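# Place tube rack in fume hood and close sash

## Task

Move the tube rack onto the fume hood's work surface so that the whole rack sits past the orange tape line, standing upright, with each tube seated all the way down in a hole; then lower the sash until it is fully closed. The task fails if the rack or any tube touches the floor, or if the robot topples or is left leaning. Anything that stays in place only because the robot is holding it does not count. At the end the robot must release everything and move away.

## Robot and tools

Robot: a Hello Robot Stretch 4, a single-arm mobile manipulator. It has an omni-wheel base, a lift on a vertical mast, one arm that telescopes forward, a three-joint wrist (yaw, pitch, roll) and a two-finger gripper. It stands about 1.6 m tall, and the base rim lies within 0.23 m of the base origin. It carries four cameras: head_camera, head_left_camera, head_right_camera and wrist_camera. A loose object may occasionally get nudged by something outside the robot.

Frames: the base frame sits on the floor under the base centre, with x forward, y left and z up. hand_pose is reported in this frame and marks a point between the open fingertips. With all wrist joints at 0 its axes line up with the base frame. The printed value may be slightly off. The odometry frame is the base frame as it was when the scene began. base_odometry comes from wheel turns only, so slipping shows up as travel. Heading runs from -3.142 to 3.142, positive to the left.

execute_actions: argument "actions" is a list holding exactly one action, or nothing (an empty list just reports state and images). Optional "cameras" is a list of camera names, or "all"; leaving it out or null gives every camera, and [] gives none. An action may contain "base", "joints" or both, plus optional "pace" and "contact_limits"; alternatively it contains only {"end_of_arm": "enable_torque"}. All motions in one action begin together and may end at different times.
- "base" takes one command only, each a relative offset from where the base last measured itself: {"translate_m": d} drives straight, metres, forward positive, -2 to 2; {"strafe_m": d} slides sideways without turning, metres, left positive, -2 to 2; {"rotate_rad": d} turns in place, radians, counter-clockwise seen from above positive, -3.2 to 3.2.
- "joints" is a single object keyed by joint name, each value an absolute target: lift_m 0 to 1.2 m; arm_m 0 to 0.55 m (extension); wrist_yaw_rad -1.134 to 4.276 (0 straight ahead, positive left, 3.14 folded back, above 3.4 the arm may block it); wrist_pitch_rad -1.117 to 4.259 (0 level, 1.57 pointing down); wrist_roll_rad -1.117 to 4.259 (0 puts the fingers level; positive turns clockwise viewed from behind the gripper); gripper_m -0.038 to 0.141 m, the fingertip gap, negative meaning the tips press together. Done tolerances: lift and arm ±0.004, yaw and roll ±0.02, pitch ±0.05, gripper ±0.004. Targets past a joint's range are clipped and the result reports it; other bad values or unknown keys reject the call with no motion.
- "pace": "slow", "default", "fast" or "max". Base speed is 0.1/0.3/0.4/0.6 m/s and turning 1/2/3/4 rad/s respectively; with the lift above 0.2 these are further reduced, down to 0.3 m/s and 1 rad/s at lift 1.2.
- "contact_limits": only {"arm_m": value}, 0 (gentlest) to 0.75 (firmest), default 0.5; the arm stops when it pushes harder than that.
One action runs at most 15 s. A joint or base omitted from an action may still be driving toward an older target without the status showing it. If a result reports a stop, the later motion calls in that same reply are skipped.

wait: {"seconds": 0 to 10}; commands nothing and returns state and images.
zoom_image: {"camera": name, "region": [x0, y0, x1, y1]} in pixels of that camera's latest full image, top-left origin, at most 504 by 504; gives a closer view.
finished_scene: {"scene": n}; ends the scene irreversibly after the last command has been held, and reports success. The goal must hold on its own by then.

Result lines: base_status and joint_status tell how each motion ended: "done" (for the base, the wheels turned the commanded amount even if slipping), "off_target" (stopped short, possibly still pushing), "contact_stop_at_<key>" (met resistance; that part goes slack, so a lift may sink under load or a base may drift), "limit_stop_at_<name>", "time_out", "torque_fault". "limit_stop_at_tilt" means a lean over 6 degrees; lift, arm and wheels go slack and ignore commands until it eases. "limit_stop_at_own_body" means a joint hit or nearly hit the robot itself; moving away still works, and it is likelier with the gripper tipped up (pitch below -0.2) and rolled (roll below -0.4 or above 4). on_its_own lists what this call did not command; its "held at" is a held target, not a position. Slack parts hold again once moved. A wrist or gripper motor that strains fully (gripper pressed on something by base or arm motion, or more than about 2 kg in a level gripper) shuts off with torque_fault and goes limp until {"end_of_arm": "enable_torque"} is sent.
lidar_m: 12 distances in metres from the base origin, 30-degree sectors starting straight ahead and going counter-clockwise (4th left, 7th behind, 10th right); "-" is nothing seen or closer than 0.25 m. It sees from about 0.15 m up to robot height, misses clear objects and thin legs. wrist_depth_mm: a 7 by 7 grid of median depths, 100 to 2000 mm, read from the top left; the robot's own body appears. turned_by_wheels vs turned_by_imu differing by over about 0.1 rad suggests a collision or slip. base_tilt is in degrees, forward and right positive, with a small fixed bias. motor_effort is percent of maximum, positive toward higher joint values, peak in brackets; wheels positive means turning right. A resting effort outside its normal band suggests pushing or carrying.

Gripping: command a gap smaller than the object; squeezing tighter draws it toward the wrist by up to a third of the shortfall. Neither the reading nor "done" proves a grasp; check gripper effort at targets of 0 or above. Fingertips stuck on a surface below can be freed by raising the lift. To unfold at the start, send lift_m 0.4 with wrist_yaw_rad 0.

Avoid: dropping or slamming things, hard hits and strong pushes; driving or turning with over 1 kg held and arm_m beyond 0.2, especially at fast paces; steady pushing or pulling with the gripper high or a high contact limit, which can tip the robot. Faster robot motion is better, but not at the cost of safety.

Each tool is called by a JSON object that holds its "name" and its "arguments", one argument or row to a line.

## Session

{"name": "execute_actions", "arguments": {
  "actions": []
}}

Scene clock: 0.00 s.
base_odometry: x=+0.000 y=+0.000 heading=+0.000 (m, m, rad; odometry frame)
turned_by_wheels: +0.000 (rad since the last result)
turned_by_imu: +0.000 (rad since the last result)
base_tilt: forward=+0.2 right=-0.3 (deg)
lidar_m: 1.79 1.64 1.10 0.96 1.00 1.30 1.70 1.74 2.01 1.85 1.87 2.80
base_status: not commanded
joint_positions: lift_m=+0.241 arm_m=+0.000 wrist_yaw_rad=+3.178 wrist_pitch_rad=+0.005 wrist_roll_rad=+0.018 gripper_m=+0.057
joint_status: not commanded
motor_effort: lift_m=+18 arm_m=+0 wrist_yaw_rad=+1 wrist_pitch_rad=-8 wrist_roll_rad=+0 gripper_m=-3 wheel_0=+0 wheel_1=+0 wheel_2=+0 (%)
hand_pose: x=-0.1205 y=+0.0770 z=+0.4173 quat_wxyz=(-0.018, -0.003, +0.009, +1.000) (m; base frame)
wrist_depth_mm: - 140 256 1921 - 1756 1281 / - 116 140 1863 1921 1708 1255 / - 118 144 1863 1863 1756 1229 / 120 138 188 1863 1921 1661 1255 / 1708 1756 - 1863 1921 1756 1229 / 1537 1708 211 1808 214 1576 1205 / 1060 1060 1138 156 1098 1205 1182
pictures: head_camera, head_left_camera, head_right_camera, wrist_camera
Images, in order (width x height): head_camera 420x560, head_left_camera 420x672, head_right_camera 420x672, wrist_camera 616x392.

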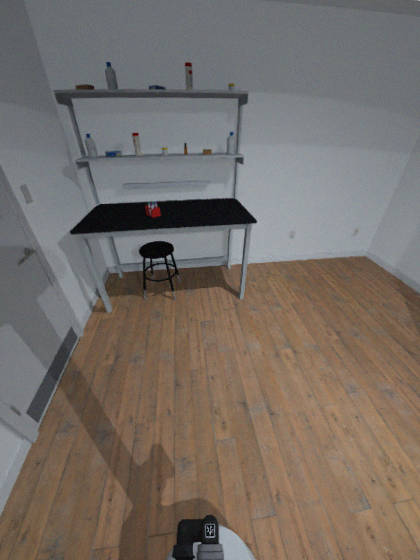

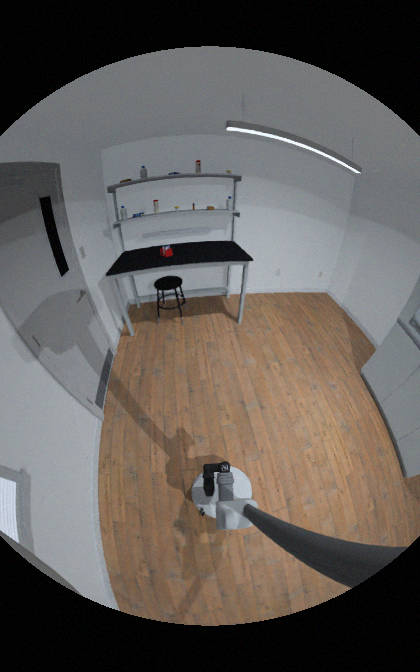

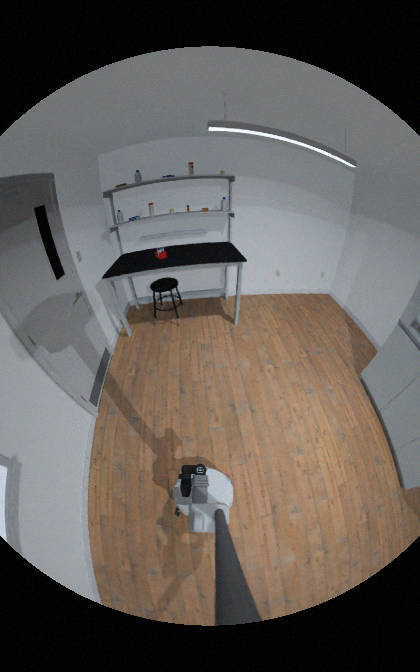

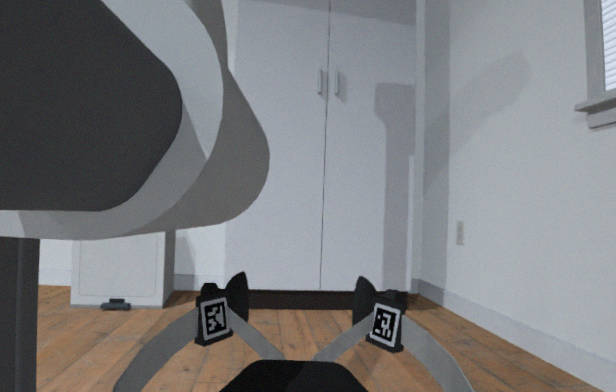

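{"name": "execute_actions", "arguments": {
  "actions": [
    {"base":{"rotate_rad":-1.45},"joints":{"lift_m":0.9,"wrist_yaw_rad":0}}
  ],
  "cameras": ["head_camera","wrist_camera"]
}}

Scene clock: 3.77 s.
base_odometry: x=+0.000 y=+0.000 heading=-1.449 (m, m, rad; odometry frame)
turned_by_wheels: -1.449 (rad since the last result)
turned_by_imu: -1.463 (rad since the last result)
base_tilt: forward=+0.3 right=-0.3 (deg)
lidar_m: 1.86 1.95 1.85 1.79 1.46 1.07 0.99 1.05 1.47 1.69 1.76 1.91
base_status: done
joint_positions: lift_m=+0.900 arm_m=+0.000 wrist_yaw_rad=+0.000 wrist_pitch_rad=+0.005 wrist_roll_rad=+0.018 gripper_m=+0.057
joint_status: all done
motor_effort: lift_m=+22(22) arm_m=+0(0) wrist_yaw_rad=+0(7) wrist_pitch_rad=-8(8) wrist_roll_rad=+0(0) gripper_m=-4(3) wheel_0=+4(12) wheel_1=+4(9) wheel_2=+4(9) (%)
hand_pose: x=+0.4595 y=-0.0873 z=+1.0763 quat_wxyz=(+1.000, +0.009, +0.003, +0.000) (m; base frame)
wrist_depth_mm: - 1618 1708 1661 1661 - - / - 1708 - - 1708 - - / - 1863 - - - - - / - 1863 - - - - - / - 1618 1661 1661 1661 - - / - 1618 211 1661 214 - - / - 1661 1618 156 1618 - -
pictures: head_camera, wrist_camera
Images, in order (width x height): head_camera 420x560, wrist_camera 616x392.

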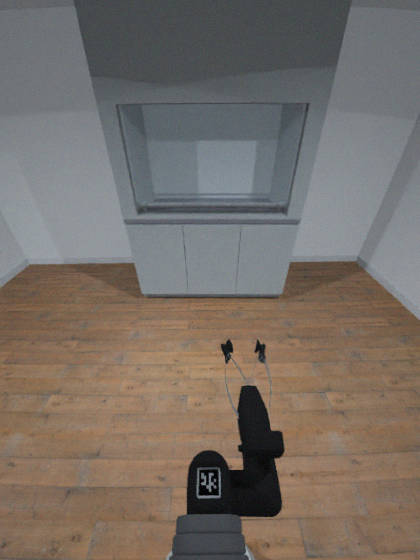

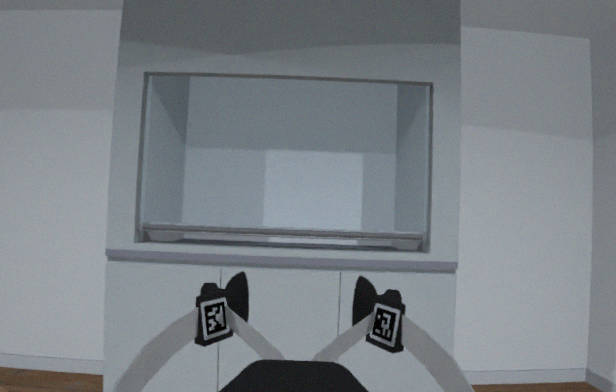

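{"name": "execute_actions", "arguments": {
  "actions": [
    {"base":{"translate_m":1.24},"joints":{"lift_m":1.15,"wrist_pitch_rad":0.9,"wrist_roll_rad":1.57,"gripper_m":0.06}}
  ],
  "cameras": ["head_camera","wrist_camera"]
}}

Scene clock: 9.73 s.
base_odometry: x=+0.151 y=-1.231 heading=-1.449 (m, m, rad; odometry frame)
turned_by_wheels: +0.000 (rad since the last result)
turned_by_imu: -0.006 (rad since the last result)
base_tilt: forward=+0.2 right=-0.2 (deg)
lidar_m: 0.60 0.64 0.87 2.59 1.94 2.35 2.26 2.37 1.75 1.74 0.88 0.63
base_status: done
joint_positions: lift_m=+1.150 arm_m=+0.000 wrist_yaw_rad=+0.000 wrist_pitch_rad=+0.901 wrist_roll_rad=+1.570 gripper_m=+0.060
joint_status: all done
motor_effort: lift_m=+21(22) arm_m=+0(0) wrist_yaw_rad=+2(0) wrist_pitch_rad=-5(5) wrist_roll_rad=+1(4) gripper_m=-2(3) wheel_0=+3(7) wheel_1=+4(9) wheel_2=-1(13) (%)
hand_pose: x=+0.3500 y=-0.0874 z=+1.1018 quat_wxyz=(+0.637, +0.636, +0.308, -0.308) (m; base frame)
wrist_depth_mm: 917 492 559 676 946 1255 1078 / 917 496 544 683 960 1229 1098 / 917 496 539 683 960 1182 1078 / 904 484 539 676 976 1205 1078 / 904 480 535 691 976 1205 1060 / 891 484 210 683 213 1182 1060 / 878 469 512 154 842 1138 1025
pictures: head_camera, wrist_camera
Images, in order (width x height): head_camera 420x560, wrist_camera 616x392.

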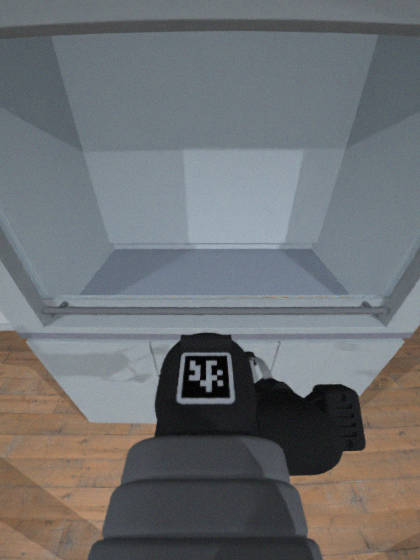

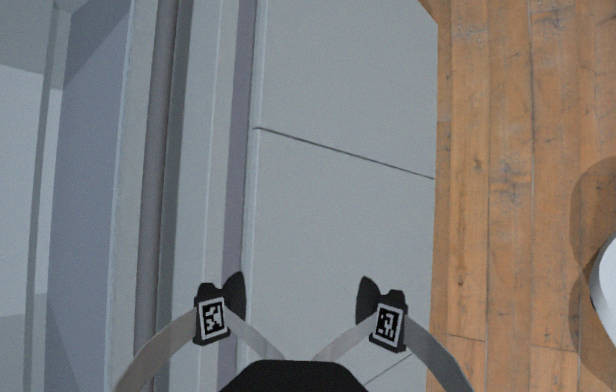

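{"name": "execute_actions", "arguments": {
  "actions": [
    {"joints":{"arm_m":0.34}}
  ],
  "cameras": ["wrist_camera"]
}}

Scene clock: 12.00 s.
base_odometry: x=+0.151 y=-1.231 heading=-1.449 (m, m, rad; odometry frame)
turned_by_wheels: +0.000 (rad since the last result)
turned_by_imu: -0.001 (rad since the last result)
base_tilt: forward=+0.1 right=-0.1 (deg)
lidar_m: 0.61 0.64 0.88 2.58 1.94 2.35 2.25 2.38 1.73 1.74 0.87 0.63
base_status: not commanded
joint_positions: lift_m=+1.150 arm_m=+0.338 wrist_yaw_rad=-0.005 wrist_pitch_rad=+0.911 wrist_roll_rad=+1.570 gripper_m=+0.060
joint_status: all done
on_its_own: wrist_yaw_rad is at rest, and its effort (+15) is outside its rest range (-13 to +13); wrist_pitch_rad is at rest, and its effort (-34) is outside its rest range (-23 to +23)
motor_effort: lift_m=+20(21) arm_m=+12(12) wrist_yaw_rad=+15(16) wrist_pitch_rad=-34(34) wrist_roll_rad=+1(1) gripper_m=+1(2) wheel_0=+3(3) wheel_1=+4(4) wheel_2=-1(1) (%)
hand_pose: x=+0.6851 y=-0.0884 z=+1.1000 quat_wxyz=(+0.634, +0.635, +0.310, -0.313) (m; base frame)
wrist_depth_mm: 627 699 554 455 278 387 1042 / 640 707 549 449 276 359 1042 / 627 699 535 445 276 357 1060 / 634 676 530 436 277 377 1025 / 627 661 525 436 274 373 1042 / 640 654 512 198 241 370 1025 / 640 640 154 157 180 368 1025
pictures: wrist_camera
Images, in order (width x height): wrist_camera 616x392.

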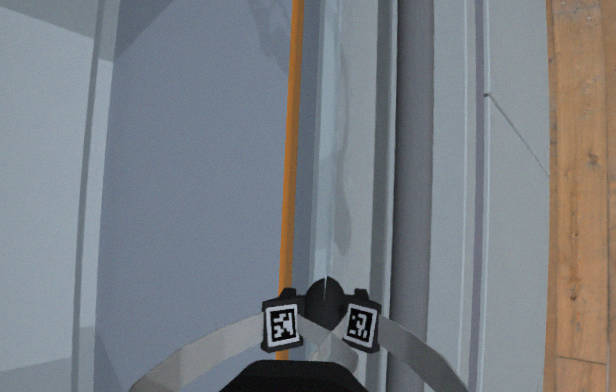

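{"name": "execute_actions", "arguments": {
  "actions": [
    {"joints":{"arm_m":0.28,"gripper_m":0.06,"wrist_pitch_rad":0.9}}
  ],
  "cameras": ["wrist_camera"]
}}

Scene clock: 13.27 s.
base_odometry: x=+0.151 y=-1.231 heading=-1.449 (m, m, rad; odometry frame)
turned_by_wheels: +0.000 (rad since the last result)
turned_by_imu: +0.000 (rad since the last result)
base_tilt: forward=+0.2 right=-0.2 (deg)
lidar_m: 0.60 0.64 0.88 2.59 1.92 2.34 2.27 2.37 1.74 1.74 0.88 0.63
base_status: not commanded
joint_positions: lift_m=+1.150 arm_m=+0.281 wrist_yaw_rad=+0.000 wrist_pitch_rad=+0.902 wrist_roll_rad=+1.570 gripper_m=+0.060
joint_status: all done
motor_effort: lift_m=+20(20) arm_m=-8(13) wrist_yaw_rad=+2(17) wrist_pitch_rad=-7(40) wrist_roll_rad=+1(1) gripper_m=-2(4) wheel_0=+3(3) wheel_1=+4(3) wheel_2=-1(1) (%)
hand_pose: x=+0.6310 y=-0.0875 z=+1.1017 quat_wxyz=(+0.637, +0.636, +0.308, -0.308) (m; base frame)
wrist_depth_mm: 676 741 564 319 351 564 1098 / 676 732 559 315 355 564 1078 / 676 707 549 314 355 559 1098 / 676 699 539 303 347 564 1060 / 676 683 530 303 345 564 1042 / 691 676 211 301 213 569 1042 / 683 654 508 155 332 574 1008
pictures: wrist_camera
Images, in order (width x height): wrist_camera 616x392.

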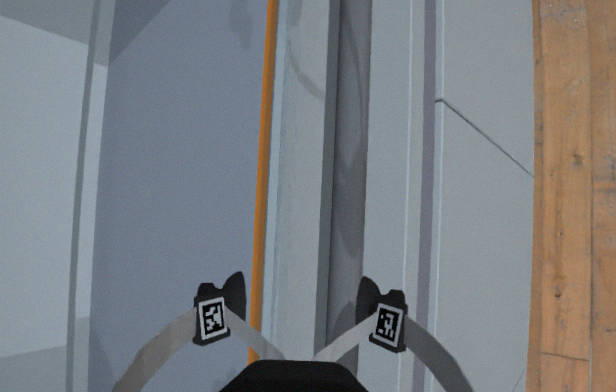

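{"name": "execute_actions", "arguments": {
  "actions": [
    {"joints":{"arm_m":0.29,"lift_m":1.065,"gripper_m":0.06},"pace":"slow"}
  ],
  "cameras": ["wrist_camera"]
}}

Scene clock: 15.40 s.
base_odometry: x=+0.151 y=-1.231 heading=-1.449 (m, m, rad; odometry frame)
turned_by_wheels: -0.001 (rad since the last result)
turned_by_imu: +0.007 (rad since the last result)
base_tilt: forward=+0.3 right=-0.4 (deg)
lidar_m: 0.61 0.63 0.89 2.42 1.91 2.35 2.26 2.38 1.75 1.75 0.86 0.64
base_status: not commanded
joint_positions: lift_m=+1.066 arm_m=+0.289 wrist_yaw_rad=-0.007 wrist_pitch_rad=+0.896 wrist_roll_rad=+1.571 gripper_m=+0.060
joint_status: all done
on_its_own: wrist_yaw_rad is at rest, and its effort (+21) is outside its rest range (-13 to +13)
motor_effort: lift_m=+9(24) arm_m=+7(8) wrist_yaw_rad=+21(35) wrist_pitch_rad=+10(19) wrist_roll_rad=-2(2) gripper_m=-3(5) wheel_0=+1(3) wheel_1=+3(3) wheel_2=-6(6) (%)
hand_pose: x=+0.6391 y=-0.0887 z=+1.0186 quat_wxyz=(+0.636, +0.638, +0.304, -0.309) (m; base frame)
wrist_depth_mm: 715 591 439 239 298 521 1008 / 691 574 433 267 296 512 991 / 691 554 259 267 296 512 991 / 683 535 258 266 296 508 976 / 676 535 257 229 296 508 960 / 683 525 208 227 212 517 991 / 683 477 247 154 266 525 976
pictures: wrist_camera
Images, in order (width x height): wrist_camera 616x392.

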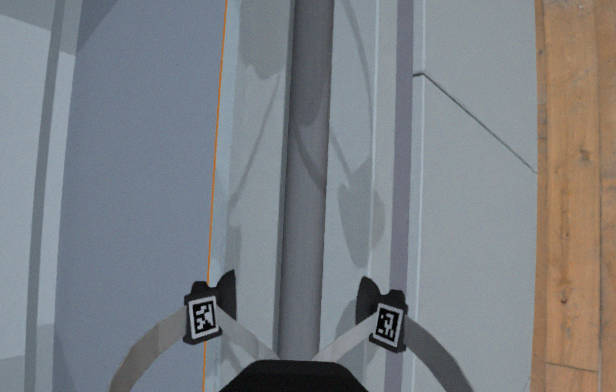

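Bar centred between fingers. Close and lift.

{"name": "execute_actions", "arguments": {
  "actions": [
    {"joints":{"gripper_m":-0.03}}
  ],
  "cameras": ["wrist_camera"]
}}

{"name": "execute_actions", "arguments": {
  "actions": [
    {"joints":{"lift_m":1.2},"pace":"slow"}
  ],
  "cameras": ["wrist_camera","head_camera"]
}}

Scene clock: 17.20 s.
base_odometry: x=+0.151 y=-1.231 heading=-1.449 (m, m, rad; odometry frame)
turned_by_wheels: +0.000 (rad since the last result)
turned_by_imu: -0.011 (rad since the last result)
base_tilt: forward=+0.2 right=-0.2 (deg)
lidar_m: 0.59 0.63 0.88 2.59 1.91 2.35 2.26 2.37 1.75 1.73 0.87 0.64
base_status: not commanded
joint_positions: lift_m=+1.065 arm_m=+0.290 wrist_yaw_rad=+0.008 wrist_pitch_rad=+0.894 wrist_roll_rad=+1.570 gripper_m=-0.029
joint_status: all done
on_its_own: wrist_yaw_rad is at rest, and its effort (-20) is outside its rest range (-13 to +13)
motor_effort: lift_m=+22(22) arm_m=+0(7) wrist_yaw_rad=-20(23) wrist_pitch_rad=+15(40) wrist_roll_rad=-1(2) gripper_m=-38(42) wheel_0=-3(3) wheel_1=-3(3) wheel_2=+6(6) (%)
hand_pose: x=+0.6422 y=-0.0860 z=+1.0179 quat_wxyz=(+0.639, +0.636, +0.308, -0.303) (m; base frame)
wrist_depth_mm: 699 564 248 256 282 500 1008 / 691 549 248 258 282 492 991 / 676 530 249 217 283 488 976 / 683 521 245 216 283 496 976 / 683 517 243 267 286 496 960 / 683 508 202 206 271 508 991 / 683 150 235 205 219 517 976
pictures: wrist_camera
Images, in order (width x height): wrist_camera 616x392.

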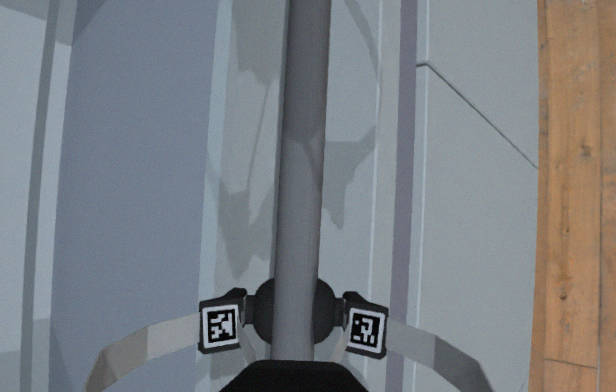

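Scene clock: 19.13 s.
base_odometry: x=+0.151 y=-1.231 heading=-1.449 (m, m, rad; odometry frame)
turned_by_wheels: +0.000 (rad since the last result)
turned_by_imu: -0.002 (rad since the last result)
base_tilt: forward=+0.3 right=-0.4 (deg)
lidar_m: 0.59 0.63 0.87 2.59 1.92 2.35 2.25 2.37 1.74 1.73 0.87 0.64
base_status: not commanded
joint_positions: lift_m=+1.200 arm_m=+0.290 wrist_yaw_rad=+0.000 wrist_pitch_rad=+0.901 wrist_roll_rad=+1.570 gripper_m=-0.029
joint_status: all done
motor_effort: lift_m=+22(36) arm_m=-1(1) wrist_yaw_rad=+1(29) wrist_pitch_rad=-6(15) wrist_roll_rad=-1(1) gripper_m=-21(43) wheel_0=+1(3) wheel_1=-2(3) wheel_2=+1(8) (%)
hand_pose: x=+0.6402 y=-0.0874 z=+1.1516 quat_wxyz=(+0.637, +0.636, +0.308, -0.308) (m; base frame)
wrist_depth_mm: 668 778 647 309 389 535 1118 / 676 768 634 304 387 525 1098 / 668 759 621 300 382 521 1098 / 661 768 609 300 377 521 1078 / 661 750 603 300 384 521 1078 / 676 723 559 199 370 530 1098 / 676 699 564 180 220 539 1060
pictures: head_camera, wrist_camera
Images, in order (width x height): head_camera 420x560, wrist_camera 616x392.

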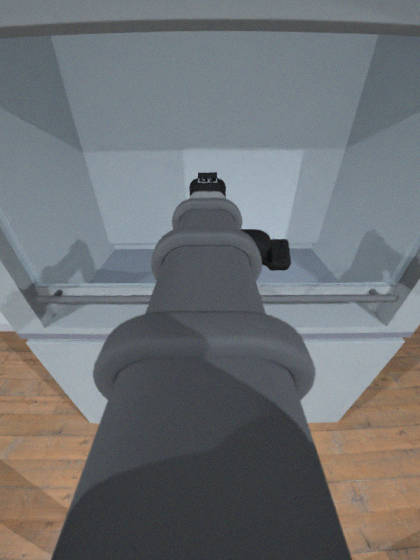

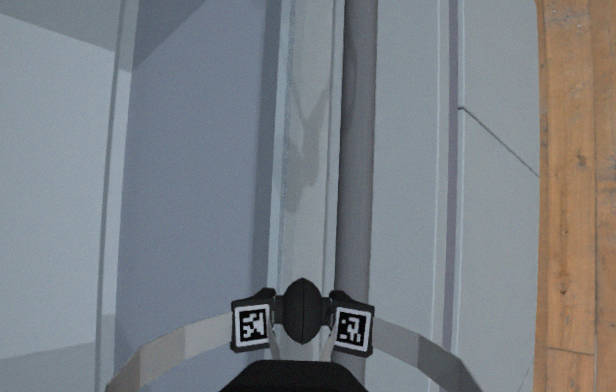

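{"name": "execute_actions", "arguments": {
  "actions": [
    {"joints":{"gripper_m":0.06,"lift_m":1.14}}
  ],
  "cameras": []
}}

{"name": "execute_actions", "arguments": {
  "actions": [
    {"joints":{"lift_m":1.04,"arm_m":0.295},"pace":"slow"}
  ],
  "cameras": ["wrist_camera"]
}}

Scene clock: 21.13 s.
base_odometry: x=+0.151 y=-1.231 heading=-1.449 (m, m, rad; odometry frame)
turned_by_wheels: +0.000 (rad since the last result)
turned_by_imu: +0.004 (rad since the last result)
base_tilt: forward=+0.2 right=-0.2 (deg)
lidar_m: 0.60 0.63 0.88 2.59 1.92 2.35 2.27 2.36 1.74 1.72 0.88 0.64
base_status: not commanded
joint_positions: lift_m=+1.141 arm_m=+0.290 wrist_yaw_rad=-0.006 wrist_pitch_rad=+0.897 wrist_roll_rad=+1.570 gripper_m=+0.060
joint_status: all done
on_its_own: wrist_yaw_rad is at rest, and its effort (+17) is outside its rest range (-13 to +13)
motor_effort: lift_m=+7(22) arm_m=-1(1) wrist_yaw_rad=+17(23) wrist_pitch_rad=+7(8) wrist_roll_rad=-1(2) gripper_m=+2(21) wheel_0=+0(1) wheel_1=-1(3) wheel_2=-4(4) (%)
hand_pose: x=+0.6406 y=-0.0884 z=+1.0937 quat_wxyz=(+0.636, +0.638, +0.305, -0.308) (m; base frame)
wrist_depth_mm: 668 723 569 264 357 512 1060 / 676 732 559 248 355 504 1060 / 654 715 554 263 349 496 1060 / 668 699 539 264 347 500 1042 / 661 691 530 264 342 500 1042 / 676 676 209 208 330 504 1008 / 668 661 259 158 176 512 1008
pictures: none
No camera images: the call's "cameras" was empty. Leave "cameras" out to get every camera's image.

Scene clock: 23.10 s.
base_odometry: x=+0.151 y=-1.231 heading=-1.450 (m, m, rad; odometry frame)
turned_by_wheels: +0.000 (rad since the last result)
turned_by_imu: +0.000 (rad since the last result)
base_tilt: forward=+0.1 right=-0.1 (deg)
lidar_m: 0.61 0.64 0.89 2.58 1.94 2.36 2.25 2.36 1.74 1.75 0.87 0.65
base_status: not commanded
joint_positions: lift_m=+1.041 arm_m=+0.293 wrist_yaw_rad=-0.008 wrist_pitch_rad=+0.901 wrist_roll_rad=+1.570 gripper_m=+0.060
joint_status: all done
on_its_own: wrist_yaw_rad is at rest, and its effort (+23) is outside its rest range (-13 to +13)
motor_effort: lift_m=+5(6) arm_m=+11(19) wrist_yaw_rad=+23(29) wrist_pitch_rad=-4(21) wrist_roll_rad=-1(1) gripper_m=+1(1) wheel_0=-3(3) wheel_1=-2(4) wheel_2=-6(6) (%)
hand_pose: x=+0.6424 y=-0.0888 z=+0.9931 quat_wxyz=(+0.636, +0.638, +0.306, -0.310) (m; base frame)
wrist_depth_mm: 699 530 347 262 291 517 991 / 676 521 345 259 291 508 976 / 676 504 338 256 290 504 976 / 661 496 332 252 291 500 960 / 668 484 330 249 289 504 960 / 647 473 196 213 290 508 960 / 634 469 253 155 177 517 931
pictures: wrist_camera
Images, in order (width x height): wrist_camera 616x392.

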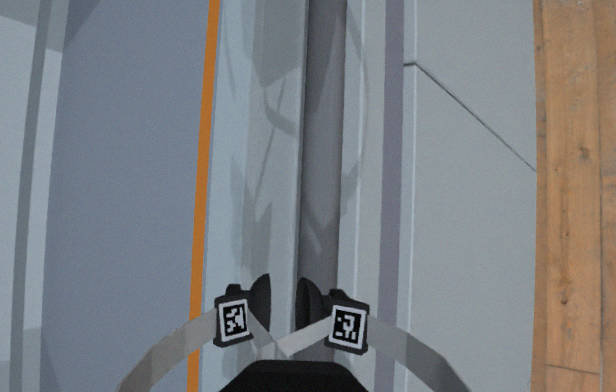

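{"name": "execute_actions", "arguments": {
  "actions": [
    {"joints":{"lift_m":1.2,"arm_m":0.27},"pace":"slow"}
  ],
  "cameras": []
}}

{"name": "execute_actions", "arguments": {
  "actions": [
    {"joints":{"wrist_pitch_rad":1.3,"gripper_m":0.05,"arm_m":0.3}}
  ],
  "cameras": []
}}

{"name": "execute_actions", "arguments": {
  "actions": [
    {"joints":{"arm_m":0.4}}
  ],
  "cameras": ["wrist_camera"]
}}

Scene clock: 25.80 s.
base_odometry: x=+0.151 y=-1.231 heading=-1.450 (m, m, rad; odometry frame)
turned_by_wheels: +0.000 (rad since the last result)
turned_by_imu: +0.000 (rad since the last result)
base_tilt: forward=+0.1 right=-0.4 (deg)
lidar_m: 0.60 0.64 0.89 2.57 1.91 2.35 2.26 2.37 1.76 1.75 0.87 0.64
base_status: not commanded
joint_positions: lift_m=+1.200 arm_m=+0.271 wrist_yaw_rad=+0.000 wrist_pitch_rad=+0.901 wrist_roll_rad=+1.570 gripper_m=+0.060
joint_status: all done
motor_effort: lift_m=+22(24) arm_m=-7(9) wrist_yaw_rad=+3(24) wrist_pitch_rad=-5(20) wrist_roll_rad=-1(0) gripper_m=-3(3) wheel_0=-2(3) wheel_1=-2(2) wheel_2=-3(6) (%)
hand_pose: x=+0.6212 y=-0.0875 z=+1.1517 quat_wxyz=(+0.637, +0.636, +0.308, -0.308) (m; base frame)
wrist_depth_mm: 683 798 640 484 399 615 1138 / 691 759 634 480 397 603 1138 / 683 778 621 473 394 597 1138 / 683 759 621 469 387 603 1118 / 683 750 603 462 387 603 1098 / 691 759 211 455 213 615 1060 / 691 750 585 154 357 621 1098
pictures: none
No camera images: the call's "cameras" was empty. Leave "cameras" out to get every camera's image.

Scene clock: 26.63 s.
base_odometry: x=+0.151 y=-1.231 heading=-1.450 (m, m, rad; odometry frame)
turned_by_wheels: +0.000 (rad since the last result)
turned_by_imu: +0.000 (rad since the last result)
base_tilt: forward=+0.2 right=-0.4 (deg)
lidar_m: 0.60 0.62 0.87 2.56 1.92 2.34 2.26 2.38 1.76 1.74 0.87 0.63
base_status: not commanded
joint_positions: lift_m=+1.200 arm_m=+0.299 wrist_yaw_rad=+0.000 wrist_pitch_rad=+1.300 wrist_roll_rad=+1.570 gripper_m=+0.050
joint_status: all done
motor_effort: lift_m=+22(22) arm_m=+7(8) wrist_yaw_rad=+3(2) wrist_pitch_rad=-1(2) wrist_roll_rad=+0(1) gripper_m=-4(2) wheel_0=-3(3) wheel_1=-2(2) wheel_2=-2(3) (%)
hand_pose: x=+0.5468 y=-0.0874 z=+1.0999 quat_wxyz=(+0.563, +0.563, +0.428, -0.428) (m; base frame)
wrist_depth_mm: 508 473 373 512 1336 1229 1182 / 504 469 370 521 1308 1255 1182 / 500 462 364 535 1281 1229 1160 / 492 452 362 544 1255 1229 1160 / 492 455 364 549 1281 1205 976 / 484 415 196 559 218 1205 960 / 473 410 353 158 1229 1182 1138
pictures: none
No camera images: the call's "cameras" was empty. Leave "cameras" out to get every camera's image.

Scene clock: 27.93 s.
base_odometry: x=+0.151 y=-1.231 heading=-1.450 (m, m, rad; odometry frame)
turned_by_wheels: +0.000 (rad since the last result)
turned_by_imu: +0.000 (rad since the last result)
base_tilt: forward=+0.2 right=-0.3 (deg)
lidar_m: 0.60 0.64 0.90 2.58 1.91 2.34 2.27 2.37 1.76 1.75 0.86 0.63
base_status: not commanded
joint_positions: lift_m=+1.200 arm_m=+0.399 wrist_yaw_rad=-0.001 wrist_pitch_rad=+1.305 wrist_roll_rad=+1.570 gripper_m=+0.050
joint_status: all done
motor_effort: lift_m=+21(22) arm_m=+9(7) wrist_yaw_rad=+6(5) wrist_pitch_rad=-14(15) wrist_roll_rad=-1(0) gripper_m=-2(4) wheel_0=-2(3) wheel_1=-2(2) wheel_2=-2(3) (%)
hand_pose: x=+0.6452 y=-0.0875 z=+1.0996 quat_wxyz=(+0.562, +0.562, +0.429, -0.429) (m; base frame)
wrist_depth_mm: 500 469 439 364 976 1255 1182 / 500 469 436 342 1042 1229 1182 / 496 462 394 338 1160 1229 1160 / 492 459 392 338 1255 1205 1182 / 484 452 389 332 1255 1205 976 / 477 445 195 330 219 1205 1008 / 473 442 379 152 373 1160 1138
pictures: wrist_camera
Images, in order (width x height): wrist_camera 616x392.

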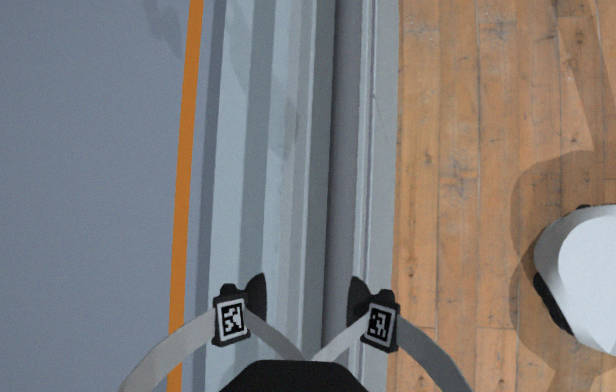

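{"name": "execute_actions", "arguments": {
  "actions": [
    {"joints":{"arm_m":0.38,"lift_m":1.1},"pace":"slow"}
  ],
  "cameras": ["wrist_camera"]
}}

Scene clock: 29.97 s.
base_odometry: x=+0.151 y=-1.231 heading=-1.450 (m, m, rad; odometry frame)
turned_by_wheels: +0.000 (rad since the last result)
turned_by_imu: -0.001 (rad since the last result)
base_tilt: forward=+0.1 right=-0.3 (deg)
lidar_m: 0.60 0.63 0.87 2.58 1.92 2.35 2.27 2.36 1.74 1.74 0.86 0.63
base_status: not commanded
joint_positions: lift_m=+1.100 arm_m=+0.381 wrist_yaw_rad=+0.000 wrist_pitch_rad=+1.301 wrist_roll_rad=+1.570 gripper_m=+0.050
joint_status: all done
motor_effort: lift_m=+14(22) arm_m=-7(10) wrist_yaw_rad=+2(4) wrist_pitch_rad=-4(15) wrist_roll_rad=-1(1) gripper_m=-4(3) wheel_0=-2(3) wheel_1=-2(2) wheel_2=-3(2) (%)
hand_pose: x=+0.6290 y=-0.0875 z=+1.0005 quat_wxyz=(+0.563, +0.563, +0.428, -0.428) (m; base frame)
wrist_depth_mm: 379 349 263 272 1182 1138 1098 / 375 347 265 268 1205 1138 1078 / 370 343 251 264 1160 1118 1078 / 366 340 253 264 1160 1160 1042 / 364 338 254 246 1160 1118 931 / 359 298 196 260 219 1138 931 / 355 294 241 158 500 1118 1060
pictures: wrist_camera
Images, in order (width x height): wrist_camera 616x392.

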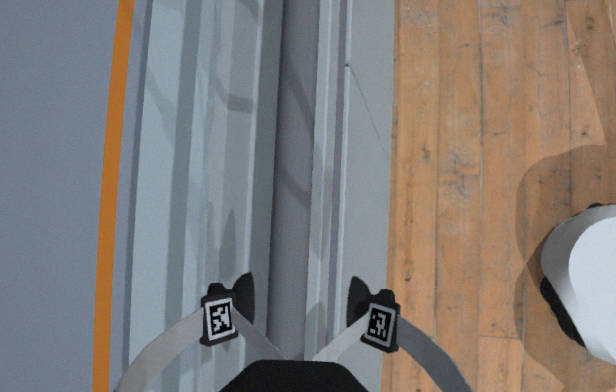

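{"name": "execute_actions", "arguments": {
  "actions": [
    {"joints":{"lift_m":1.065},"pace":"slow"}
  ],
  "cameras": []
}}

{"name": "execute_actions", "arguments": {
  "actions": [
    {"joints":{"gripper_m":-0.038}}
  ],
  "cameras": ["wrist_camera"]
}}

{"name": "execute_actions", "arguments": {
  "actions": [
    {"joints":{"lift_m":1.2},"pace":"slow"}
  ],
  "cameras": ["wrist_camera"]
}}

Scene clock: 32.47 s.
base_odometry: x=+0.151 y=-1.231 heading=-1.450 (m, m, rad; odometry frame)
turned_by_wheels: +0.000 (rad since the last result)
turned_by_imu: +0.003 (rad since the last result)
base_tilt: forward=+0.1 right=-0.3 (deg)
lidar_m: 0.61 0.62 0.89 2.43 1.92 2.37 2.26 2.38 1.75 1.74 0.87 0.64
base_status: not commanded
joint_positions: lift_m=+1.088 arm_m=+0.380 wrist_yaw_rad=-0.004 wrist_pitch_rad=+1.299 wrist_roll_rad=+1.571 gripper_m=+0.050
joint_status: lift_m contact_stop (moved -0.012 of -0.035)
on_its_own: lift_m is slack since a contact_stop (your +1.065 is given up)
motor_effort: lift_m=+16(15) arm_m=-2(7) wrist_yaw_rad=+12(20) wrist_pitch_rad=+2(8) wrist_roll_rad=-2(2) gripper_m=-3(4) wheel_0=-4(5) wheel_1=-1(3) wheel_2=-3(5) (%)
hand_pose: x=+0.6285 y=-0.0877 z=+0.9887 quat_wxyz=(+0.562, +0.564, +0.426, -0.429) (m; base frame)
wrist_depth_mm: 373 343 246 263 1098 1138 1060 / 368 340 248 259 1160 1138 1060 / 364 336 250 257 1160 1118 1078 / 359 297 239 239 1160 1118 1060 / 355 291 239 256 1160 1098 946 / 353 289 196 252 218 1098 960 / 347 285 232 148 480 1078 1042
pictures: none
No camera images: the call's "cameras" was empty. Leave "cameras" out to get every camera's image.

not run: a stop came earlier in this reply.

not run: a stop came earlier in this reply.

Bottomed on the sill; bar depth .25 ≈ tips. Close and lift.

{"name": "execute_actions", "arguments": {
  "actions": [
    {"joints":{"gripper_m":-0.038,"lift_m":1.092}}
  ],
  "cameras": ["wrist_camera"]
}}

{"name": "execute_actions", "arguments": {
  "actions": [
    {"joints":{"lift_m":1.2},"pace":"slow"}
  ],
  "cameras": ["wrist_camera"]
}}

Scene clock: 34.23 s.
base_odometry: x=+0.151 y=-1.231 heading=-1.449 (m, m, rad; odometry frame)
turned_by_wheels: +0.001 (rad since the last result)
turned_by_imu: +0.000 (rad since the last result)
base_tilt: forward=+0.1 right=-0.1 (deg)
lidar_m: 0.61 0.64 0.87 2.44 1.92 2.36 2.27 2.37 1.76 1.75 0.88 0.63
base_status: not commanded
joint_positions: lift_m=+1.092 arm_m=+0.380 wrist_yaw_rad=+0.000 wrist_pitch_rad=+1.301 wrist_roll_rad=+1.570 gripper_m=-0.037
joint_status: all done
motor_effort: lift_m=+16(22) arm_m=-2(2) wrist_yaw_rad=+1(13) wrist_pitch_rad=-2(37) wrist_roll_rad=-1(2) gripper_m=-23(34) wheel_0=+0(4) wheel_1=-1(1) wheel_2=+1(3) (%)
hand_pose: x=+0.6283 y=-0.0874 z=+0.9923 quat_wxyz=(+0.563, +0.563, +0.428, -0.428) (m; base frame)
wrist_depth_mm: 368 342 245 262 1182 1160 1078 / 366 338 249 259 1160 1138 1078 / 357 334 252 239 1160 1160 1060 / 357 294 240 257 1138 1118 1060 / 351 290 242 255 1138 1118 946 / 349 290 231 199 1138 1098 931 / 345 213 230 178 176 1078 1060
pictures: wrist_camera
Images, in order (width x height): wrist_camera 616x392.

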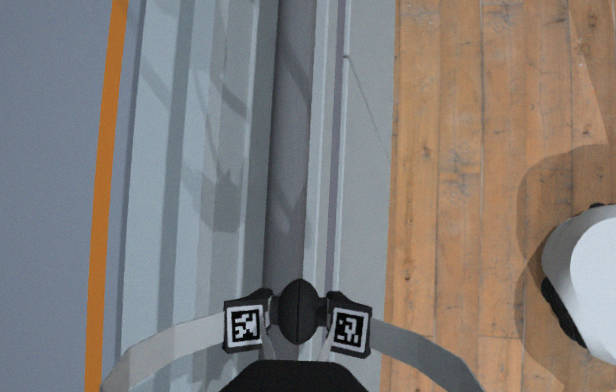

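Scene clock: 36.00 s.
base_odometry: x=+0.151 y=-1.231 heading=-1.449 (m, m, rad; odometry frame)
turned_by_wheels: +0.000 (rad since the last result)
turned_by_imu: +0.000 (rad since the last result)
base_tilt: forward=+0.2 right=-0.4 (deg)
lidar_m: 0.61 0.65 0.89 2.41 1.92 2.36 2.26 2.38 1.73 1.75 0.87 0.64
base_status: not commanded
joint_positions: lift_m=+1.200 arm_m=+0.380 wrist_yaw_rad=+0.000 wrist_pitch_rad=+1.301 wrist_roll_rad=+1.570 gripper_m=-0.037
joint_status: all done
motor_effort: lift_m=+22(23) arm_m=-2(2) wrist_yaw_rad=+1(0) wrist_pitch_rad=-3(3) wrist_roll_rad=-1(1) gripper_m=-24(24) wheel_0=+0(0) wheel_1=-1(1) wheel_2=+0(1) (%)
hand_pose: x=+0.6283 y=-0.0874 z=+1.0999 quat_wxyz=(+0.563, +0.563, +0.428, -0.428) (m; base frame)
wrist_depth_mm: 512 477 402 345 1160 1255 1182 / 504 469 399 343 1281 1255 1182 / 500 459 394 349 1255 1229 1182 / 492 459 394 355 1281 1205 1138 / 484 455 389 340 1255 1229 960 / 484 452 340 199 1229 1205 960 / 477 289 357 179 176 1182 1138
pictures: wrist_camera
Images, in order (width x height): wrist_camera 616x392.

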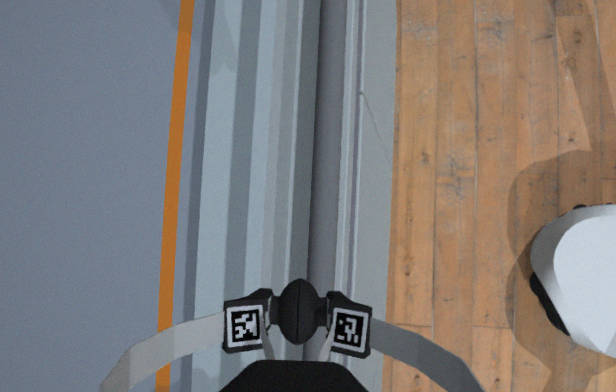

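{"name": "execute_actions", "arguments": {
  "actions": [
    {"joints":{"arm_m":0.05,"wrist_roll_rad":0.018,"wrist_pitch_rad":0.0,"gripper_m":0.0}}
  ],
  "cameras": []
}}

{"name": "execute_actions", "arguments": {
  "actions": [
    {"joints":{"lift_m":0.86}}
  ],
  "cameras": ["wrist_camera","head_camera"]
}}

Scene clock: 38.43 s.
base_odometry: x=+0.151 y=-1.231 heading=-1.449 (m, m, rad; odometry frame)
turned_by_wheels: +0.000 (rad since the last result)
turned_by_imu: -0.001 (rad since the last result)
base_tilt: forward=+0.2 right=-0.3 (deg)
lidar_m: 0.61 0.63 0.89 2.42 1.93 2.36 2.27 2.38 1.73 1.74 0.87 0.64
base_status: not commanded
joint_positions: lift_m=+1.200 arm_m=+0.051 wrist_yaw_rad=+0.000 wrist_pitch_rad=+0.002 wrist_roll_rad=+0.018 gripper_m=+0.000
joint_status: all done
motor_effort: lift_m=+21(22) arm_m=-7(9) wrist_yaw_rad=+0(23) wrist_pitch_rad=-9(88) wrist_roll_rad=-1(8) gripper_m=-6(24) wheel_0=-1(0) wheel_1=-1(1) wheel_2=-3(3) (%)
hand_pose: x=+0.5106 y=-0.0874 z=+1.3772 quat_wxyz=(+1.000, +0.009, +0.001, +0.000) (m; base frame)
wrist_depth_mm: 1008 1008 1008 1008 1042 1025 831 / 976 1008 1008 1008 1025 1025 842 / 976 991 991 1008 1008 1008 842 / 991 976 991 1025 1008 991 842 / 991 976 991 991 1008 991 820 / 976 991 991 204 1008 991 809 / 991 976 960 174 175 976 798
pictures: none
No camera images: the call's "cameras" was empty. Leave "cameras" out to get every camera's image.

Scene clock: 40.87 s.
base_odometry: x=+0.151 y=-1.231 heading=-1.449 (m, m, rad; odometry frame)
turned_by_wheels: +0.000 (rad since the last result)
turned_by_imu: -0.001 (rad since the last result)
base_tilt: forward=+0.2 right=-0.2 (deg)
lidar_m: 0.60 0.64 0.88 2.44 1.93 2.35 2.25 2.37 1.76 1.75 0.87 0.63
base_status: not commanded
joint_positions: lift_m=+0.860 arm_m=+0.051 wrist_yaw_rad=+0.000 wrist_pitch_rad=+0.002 wrist_roll_rad=+0.018 gripper_m=+0.000
joint_status: all done
motor_effort: lift_m=+14(17) arm_m=-7(7) wrist_yaw_rad=+1(1) wrist_pitch_rad=-9(9) wrist_roll_rad=-1(1) gripper_m=-7(6) wheel_0=+0(0) wheel_1=-1(1) wheel_2=-2(2) (%)
hand_pose: x=+0.5106 y=-0.0874 z=+1.0378 quat_wxyz=(+1.000, +0.009, +0.001, +0.000) (m; base frame)
wrist_depth_mm: 1008 1008 1025 1025 1025 1025 842 / 991 1008 1025 991 991 1025 854 / 991 991 991 991 1008 1008 842 / 991 1008 991 1025 991 1025 831 / 946 976 976 991 1008 991 820 / 355 392 392 203 397 397 399 / 332 338 336 174 176 342 343
pictures: head_camera, wrist_camera
Images, in order (width x height): head_camera 420x560, wrist_camera 616x392.

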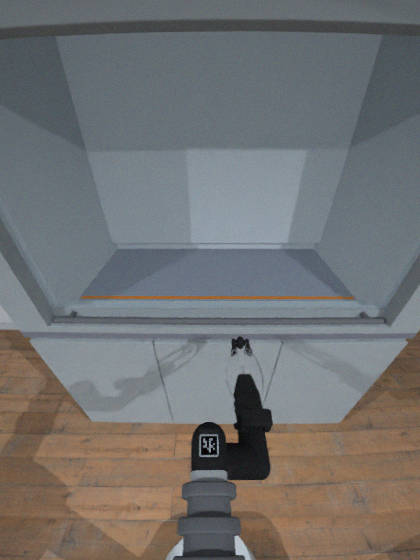

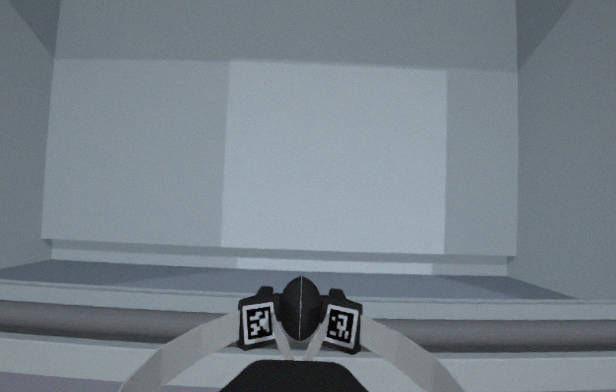

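{"name": "execute_actions", "arguments": {
  "actions": [
    {"joints":{"lift_m":0.72,"arm_m":0.0,"wrist_pitch_rad":0.0}}
  ],
  "cameras": ["wrist_camera"]
}}

Scene clock: 42.73 s.
base_odometry: x=+0.151 y=-1.231 heading=-1.449 (m, m, rad; odometry frame)
turned_by_wheels: +0.000 (rad since the last result)
turned_by_imu: +0.000 (rad since the last result)
base_tilt: forward=+0.1 right=-0.2 (deg)
lidar_m: 0.60 0.64 0.87 2.43 1.92 2.34 2.26 2.38 1.75 1.74 0.87 0.64
base_status: not commanded
joint_positions: lift_m=+0.720 arm_m=+0.001 wrist_yaw_rad=+0.000 wrist_pitch_rad=+0.002 wrist_roll_rad=+0.018 gripper_m=+0.000
joint_status: all done
motor_effort: lift_m=+14(15) arm_m=-7(5) wrist_yaw_rad=+2(2) wrist_pitch_rad=-8(9) wrist_roll_rad=-1(1) gripper_m=-7(7) wheel_0=+0(1) wheel_1=-1(1) wheel_2=-2(3) (%)
hand_pose: x=+0.4607 y=-0.0874 z=+0.8978 quat_wxyz=(+1.000, +0.009, +0.001, +0.000) (m; base frame)
wrist_depth_mm: 991 1060 1042 1078 1078 1060 831 / 1025 1042 1060 1078 1060 1078 831 / 991 1042 1042 1060 1042 1060 831 / 392 392 397 399 399 402 407 / 387 392 392 392 394 394 394 / 387 387 389 204 394 392 394 / 384 384 384 173 176 389 389
pictures: wrist_camera
Images, in order (width x height): wrist_camera 616x392.

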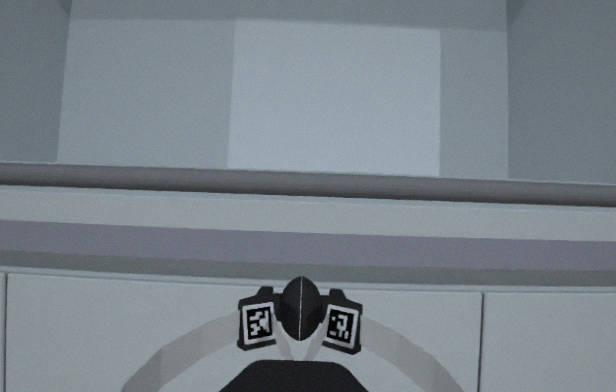

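{"name": "execute_actions", "arguments": {
  "actions": [
    {"joints":{"lift_m":1.0,"arm_m":0.0,"wrist_pitch_rad":0.6,"wrist_roll_rad":1.57,"gripper_m":0.05}}
  ],
  "cameras": []
}}

{"name": "execute_actions", "arguments": {
  "actions": [
    {"joints":{"arm_m":0.2,"lift_m":0.985}}
  ],
  "cameras": ["wrist_camera"]
}}

Scene clock: 45.63 s.
base_odometry: x=+0.151 y=-1.231 heading=-1.449 (m, m, rad; odometry frame)
turned_by_wheels: +0.000 (rad since the last result)
turned_by_imu: -0.001 (rad since the last result)
base_tilt: forward=+0.0 right=-0.4 (deg)
lidar_m: 0.61 0.63 0.89 2.43 1.93 2.35 2.27 2.38 1.75 1.74 0.87 0.63
base_status: not commanded
joint_positions: lift_m=+1.000 arm_m=+0.001 wrist_yaw_rad=+0.000 wrist_pitch_rad=+0.602 wrist_roll_rad=+1.570 gripper_m=+0.050
joint_status: all done
motor_effort: lift_m=+22(21) arm_m=-7(7) wrist_yaw_rad=+1(2) wrist_pitch_rad=-6(6) wrist_roll_rad=+1(4) gripper_m=-4(7) wheel_0=+0(0) wheel_1=-1(1) wheel_2=-2(2) (%)
hand_pose: x=+0.4100 y=-0.0874 z=+1.0146 quat_wxyz=(+0.676, +0.675, +0.210, -0.209) (m; base frame)
wrist_depth_mm: 866 960 455 508 591 741 976 / 878 960 455 512 591 732 976 / 854 946 455 508 591 741 976 / 854 946 445 500 591 741 976 / 866 946 442 492 591 732 960 / 866 891 196 492 218 741 946 / 878 891 436 150 544 741 931
pictures: none
No camera images: the call's "cameras" was empty. Leave "cameras" out to get every camera's image.

Scene clock: 47.33 s.
base_odometry: x=+0.151 y=-1.231 heading=-1.449 (m, m, rad; odometry frame)
turned_by_wheels: +0.000 (rad since the last result)
turned_by_imu: +0.000 (rad since the last result)
base_tilt: forward=+0.3 right=-0.2 (deg)
lidar_m: 0.60 0.64 0.90 2.44 1.92 2.35 2.27 2.37 1.75 1.76 0.86 0.64
base_status: not commanded
joint_positions: lift_m=+0.985 arm_m=+0.199 wrist_yaw_rad=+0.000 wrist_pitch_rad=+0.602 wrist_roll_rad=+1.570 gripper_m=+0.050
joint_status: all done
motor_effort: lift_m=+14(24) arm_m=+7(7) wrist_yaw_rad=-1(1) wrist_pitch_rad=-6(6) wrist_roll_rad=+1(1) gripper_m=-3(3) wheel_0=-1(1) wheel_1=-1(1) wheel_2=-2(2) (%)
hand_pose: x=+0.6075 y=-0.0874 z=+1.0003 quat_wxyz=(+0.676, +0.675, +0.210, -0.209) (m; base frame)
wrist_depth_mm: 707 798 549 273 303 382 484 / 715 788 549 272 301 377 492 / 707 778 525 272 303 377 488 / 707 778 512 268 303 375 477 / 699 778 500 265 319 373 480 / 707 768 196 264 219 373 480 / 707 741 293 150 277 375 477
pictures: wrist_camera
Images, in order (width x height): wrist_camera 616x392.

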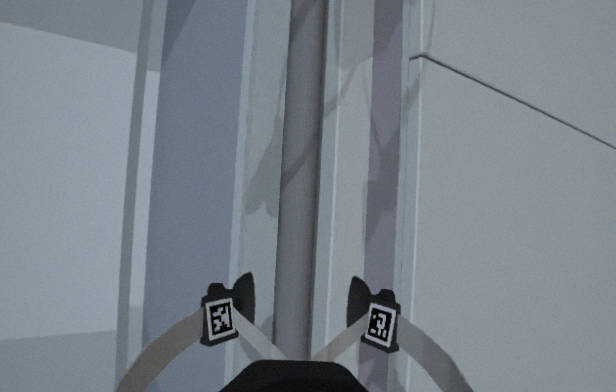

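{"name": "execute_actions", "arguments": {
  "actions": [
    {"joints":{"arm_m":0.25,"lift_m":0.965},"pace":"slow"}
  ],
  "cameras": ["wrist_camera"]
}}

Scene clock: 49.30 s.
base_odometry: x=+0.151 y=-1.231 heading=-1.450 (m, m, rad; odometry frame)
turned_by_wheels: -0.001 (rad since the last result)
turned_by_imu: +0.010 (rad since the last result)
base_tilt: forward=-0.1 right=-0.3 (deg)
lidar_m: 0.61 0.64 0.90 2.41 1.91 2.33 2.26 2.38 1.75 1.79 0.87 0.65
base_status: not commanded
joint_positions: lift_m=+0.965 arm_m=+0.247 wrist_yaw_rad=-0.015 wrist_pitch_rad=+0.613 wrist_roll_rad=+1.570 gripper_m=+0.050
joint_status: all done
on_its_own: wrist_yaw_rad is at rest, and its effort (+43) is outside its rest range (-13 to +13); wrist_pitch_rad is at rest, and its effort (-39) is outside its rest range (-23 to +23)
motor_effort: lift_m=+14(13) arm_m=+16(15) wrist_yaw_rad=+43(45) wrist_pitch_rad=-39(39) wrist_roll_rad=+1(1) gripper_m=-1(4) wheel_0=+0(1) wheel_1=-1(1) wheel_2=-10(10) (%)
hand_pose: x=+0.6529 y=-0.0909 z=+0.9776 quat_wxyz=(+0.673, +0.675, +0.208, -0.218) (m; base frame)
wrist_depth_mm: 676 741 504 236 248 312 402 / 676 741 484 223 247 310 397 / 676 732 469 229 245 309 399 / 668 715 459 226 244 306 397 / 661 723 442 220 243 303 397 / 661 715 196 215 222 304 384 / 661 707 338 207 229 274 387
pictures: wrist_camera
Images, in order (width x height): wrist_camera 616x392.

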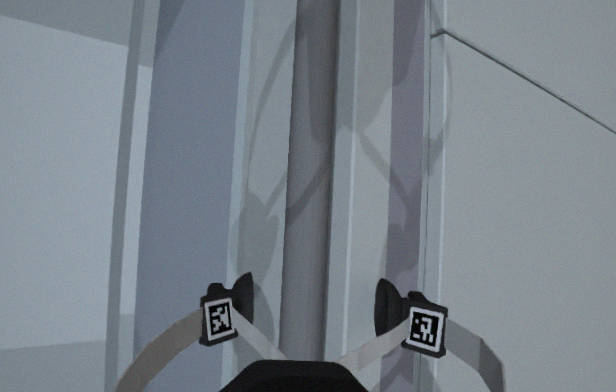

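{"name": "execute_actions", "arguments": {
  "actions": [
    {"joints":{"arm_m":0.235,"gripper_m":0.01},"pace":"slow"}
  ],
  "cameras": ["wrist_camera"]
}}

Scene clock: 51.27 s.
base_odometry: x=+0.151 y=-1.231 heading=-1.450 (m, m, rad; odometry frame)
turned_by_wheels: +0.000 (rad since the last result)
turned_by_imu: -0.001 (rad since the last result)
base_tilt: forward=+0.2 right=-0.2 (deg)
lidar_m: 0.60 0.65 0.89 2.40 1.91 2.32 2.27 2.38 1.75 1.79 0.86 0.64
base_status: not commanded
joint_positions: lift_m=+0.965 arm_m=+0.236 wrist_yaw_rad=-0.007 wrist_pitch_rad=+0.609 wrist_roll_rad=+1.570 gripper_m=+0.011
joint_status: all done
on_its_own: wrist_yaw_rad is at rest, and its effort (+22) is outside its rest range (-13 to +13); wrist_pitch_rad is at rest, and its effort (-28) is outside its rest range (-23 to +23)
motor_effort: lift_m=+17(17) arm_m=-3(16) wrist_yaw_rad=+22(42) wrist_pitch_rad=-28(44) wrist_roll_rad=+1(1) gripper_m=-32(33) wheel_0=-5(4) wheel_1=-1(1) wheel_2=-7(10) (%)
hand_pose: x=+0.6424 y=-0.0891 z=+0.9782 quat_wxyz=(+0.674, +0.675, +0.210, -0.214) (m; base frame)
wrist_depth_mm: 683 741 480 228 258 329 424 / 683 741 466 232 257 325 415 / 683 732 452 230 255 322 421 / 683 723 265 225 256 322 421 / 683 715 257 220 255 322 415 / 676 707 205 224 207 317 407 / 668 156 248 211 239 290 410
pictures: wrist_camera
Images, in order (width x height): wrist_camera 616x392.

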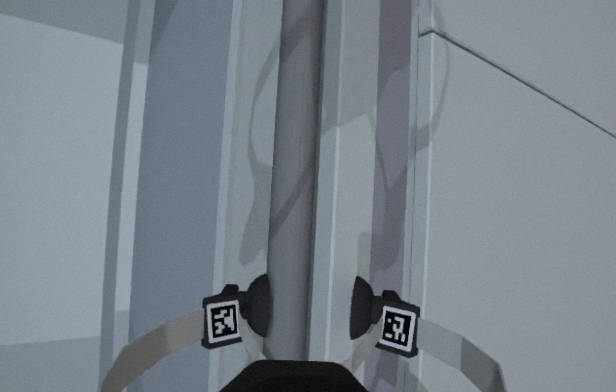

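{"name": "execute_actions", "arguments": {
  "actions": [
    {"joints":{"lift_m":0.995},"pace":"slow"}
  ],
  "cameras": ["wrist_camera"]
}}

Scene clock: 52.47 s.
base_odometry: x=+0.151 y=-1.231 heading=-1.450 (m, m, rad; odometry frame)
turned_by_wheels: +0.000 (rad since the last result)
turned_by_imu: +0.000 (rad since the last result)
base_tilt: forward=+0.2 right=-0.3 (deg)
lidar_m: 0.61 0.65 0.90 2.41 1.91 2.33 2.26 2.38 1.75 1.80 0.87 0.64
base_status: not commanded
joint_positions: lift_m=+0.994 arm_m=+0.236 wrist_yaw_rad=-0.004 wrist_pitch_rad=+0.618 wrist_roll_rad=+1.570 gripper_m=+0.010
joint_status: all done
on_its_own: wrist_pitch_rad is at rest, and its effort (-53) is outside its rest range (-23 to +23)
motor_effort: lift_m=+28(24) arm_m=-3(3) wrist_yaw_rad=+12(22) wrist_pitch_rad=-53(65) wrist_roll_rad=+1(2) gripper_m=-17(33) wheel_0=-5(4) wheel_1=-1(1) wheel_2=-7(8) (%)
hand_pose: x=+0.6413 y=-0.0883 z=+1.0054 quat_wxyz=(+0.674, +0.674, +0.214, -0.216) (m; base frame)
wrist_depth_mm: 668 750 525 272 262 334 433 / 683 741 512 259 262 332 439 / 676 750 504 255 260 330 439 / 676 741 492 252 259 329 436 / 683 732 477 249 260 332 439 / 683 732 442 220 253 334 439 / 676 715 266 166 239 332 430
pictures: wrist_camera
Images, in order (width x height): wrist_camera 616x392.

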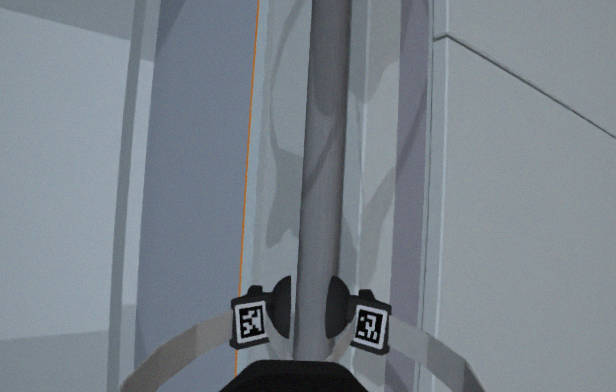

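{"name": "execute_actions", "arguments": {
  "actions": [
    {"joints":{"gripper_m":-0.03,"arm_m":0.245},"pace":"slow"}
  ],
  "cameras": []
}}

{"name": "execute_actions", "arguments": {
  "actions": [
    {"joints":{"lift_m":1.04},"pace":"slow"}
  ],
  "cameras": ["wrist_camera"]
}}

Scene clock: 54.33 s.
base_odometry: x=+0.151 y=-1.231 heading=-1.450 (m, m, rad; odometry frame)
turned_by_wheels: +0.000 (rad since the last result)
turned_by_imu: +0.000 (rad since the last result)
base_tilt: forward=+0.2 right=-0.2 (deg)
lidar_m: 0.61 0.64 0.90 2.40 1.93 2.33 2.26 2.36 1.75 1.79 0.87 0.63
base_status: not commanded
joint_positions: lift_m=+0.994 arm_m=+0.244 wrist_yaw_rad=-0.003 wrist_pitch_rad=+0.619 wrist_roll_rad=+1.570 gripper_m=-0.029
joint_status: all done
on_its_own: wrist_pitch_rad is at rest, and its effort (-56) is outside its rest range (-23 to +23)
motor_effort: lift_m=+27(27) arm_m=+6(12) wrist_yaw_rad=+11(15) wrist_pitch_rad=-56(65) wrist_roll_rad=+1(2) gripper_m=-33(36) wheel_0=-4(4) wheel_1=-1(1) wheel_2=-6(6) (%)
hand_pose: x=+0.6495 y=-0.0882 z=+1.0051 quat_wxyz=(+0.674, +0.674, +0.214, -0.216) (m; base frame)
wrist_depth_mm: 676 741 521 260 252 322 418 / 676 723 517 257 250 317 413 / 668 741 496 230 247 319 421 / 661 723 488 251 248 315 418 / 668 732 477 247 247 314 421 / 676 723 190 217 236 314 410 / 668 373 430 216 233 218 415
pictures: none
No camera images: the call's "cameras" was empty. Leave "cameras" out to get every camera's image.

Scene clock: 55.57 s.
base_odometry: x=+0.151 y=-1.231 heading=-1.449 (m, m, rad; odometry frame)
turned_by_wheels: +0.001 (rad since the last result)
turned_by_imu: +0.000 (rad since the last result)
base_tilt: forward=+0.2 right=-0.2 (deg)
lidar_m: 0.61 0.64 0.92 2.41 1.92 2.34 2.26 2.37 1.75 1.80 0.86 0.64
base_status: not commanded
joint_positions: lift_m=+1.040 arm_m=+0.244 wrist_yaw_rad=+0.000 wrist_pitch_rad=+0.602 wrist_roll_rad=+1.570 gripper_m=-0.029
joint_status: all done
motor_effort: lift_m=+21(28) arm_m=+5(6) wrist_yaw_rad=+1(18) wrist_pitch_rad=-7(62) wrist_roll_rad=+1(1) gripper_m=-21(39) wheel_0=-3(4) wheel_1=-1(1) wheel_2=+1(6) (%)
hand_pose: x=+0.6527 y=-0.0875 z=+1.0545 quat_wxyz=(+0.676, +0.675, +0.210, -0.210) (m; base frame)
wrist_depth_mm: 668 741 715 466 279 296 373 / 676 750 699 455 267 293 375 / 668 750 676 445 266 294 368 / 661 759 654 439 262 293 368 / 668 741 640 377 258 293 368 / 668 750 554 205 249 307 373 / 668 707 554 191 178 307 375
pictures: wrist_camera
Images, in order (width x height): wrist_camera 616x392.

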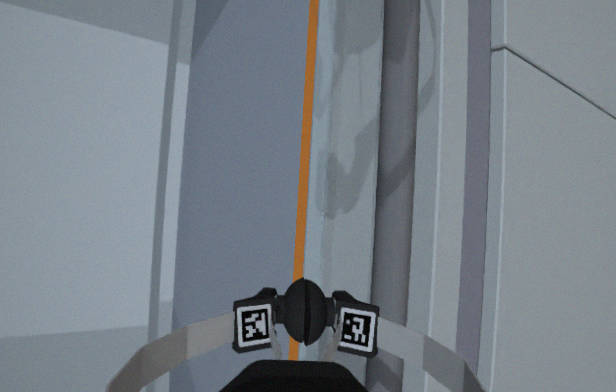

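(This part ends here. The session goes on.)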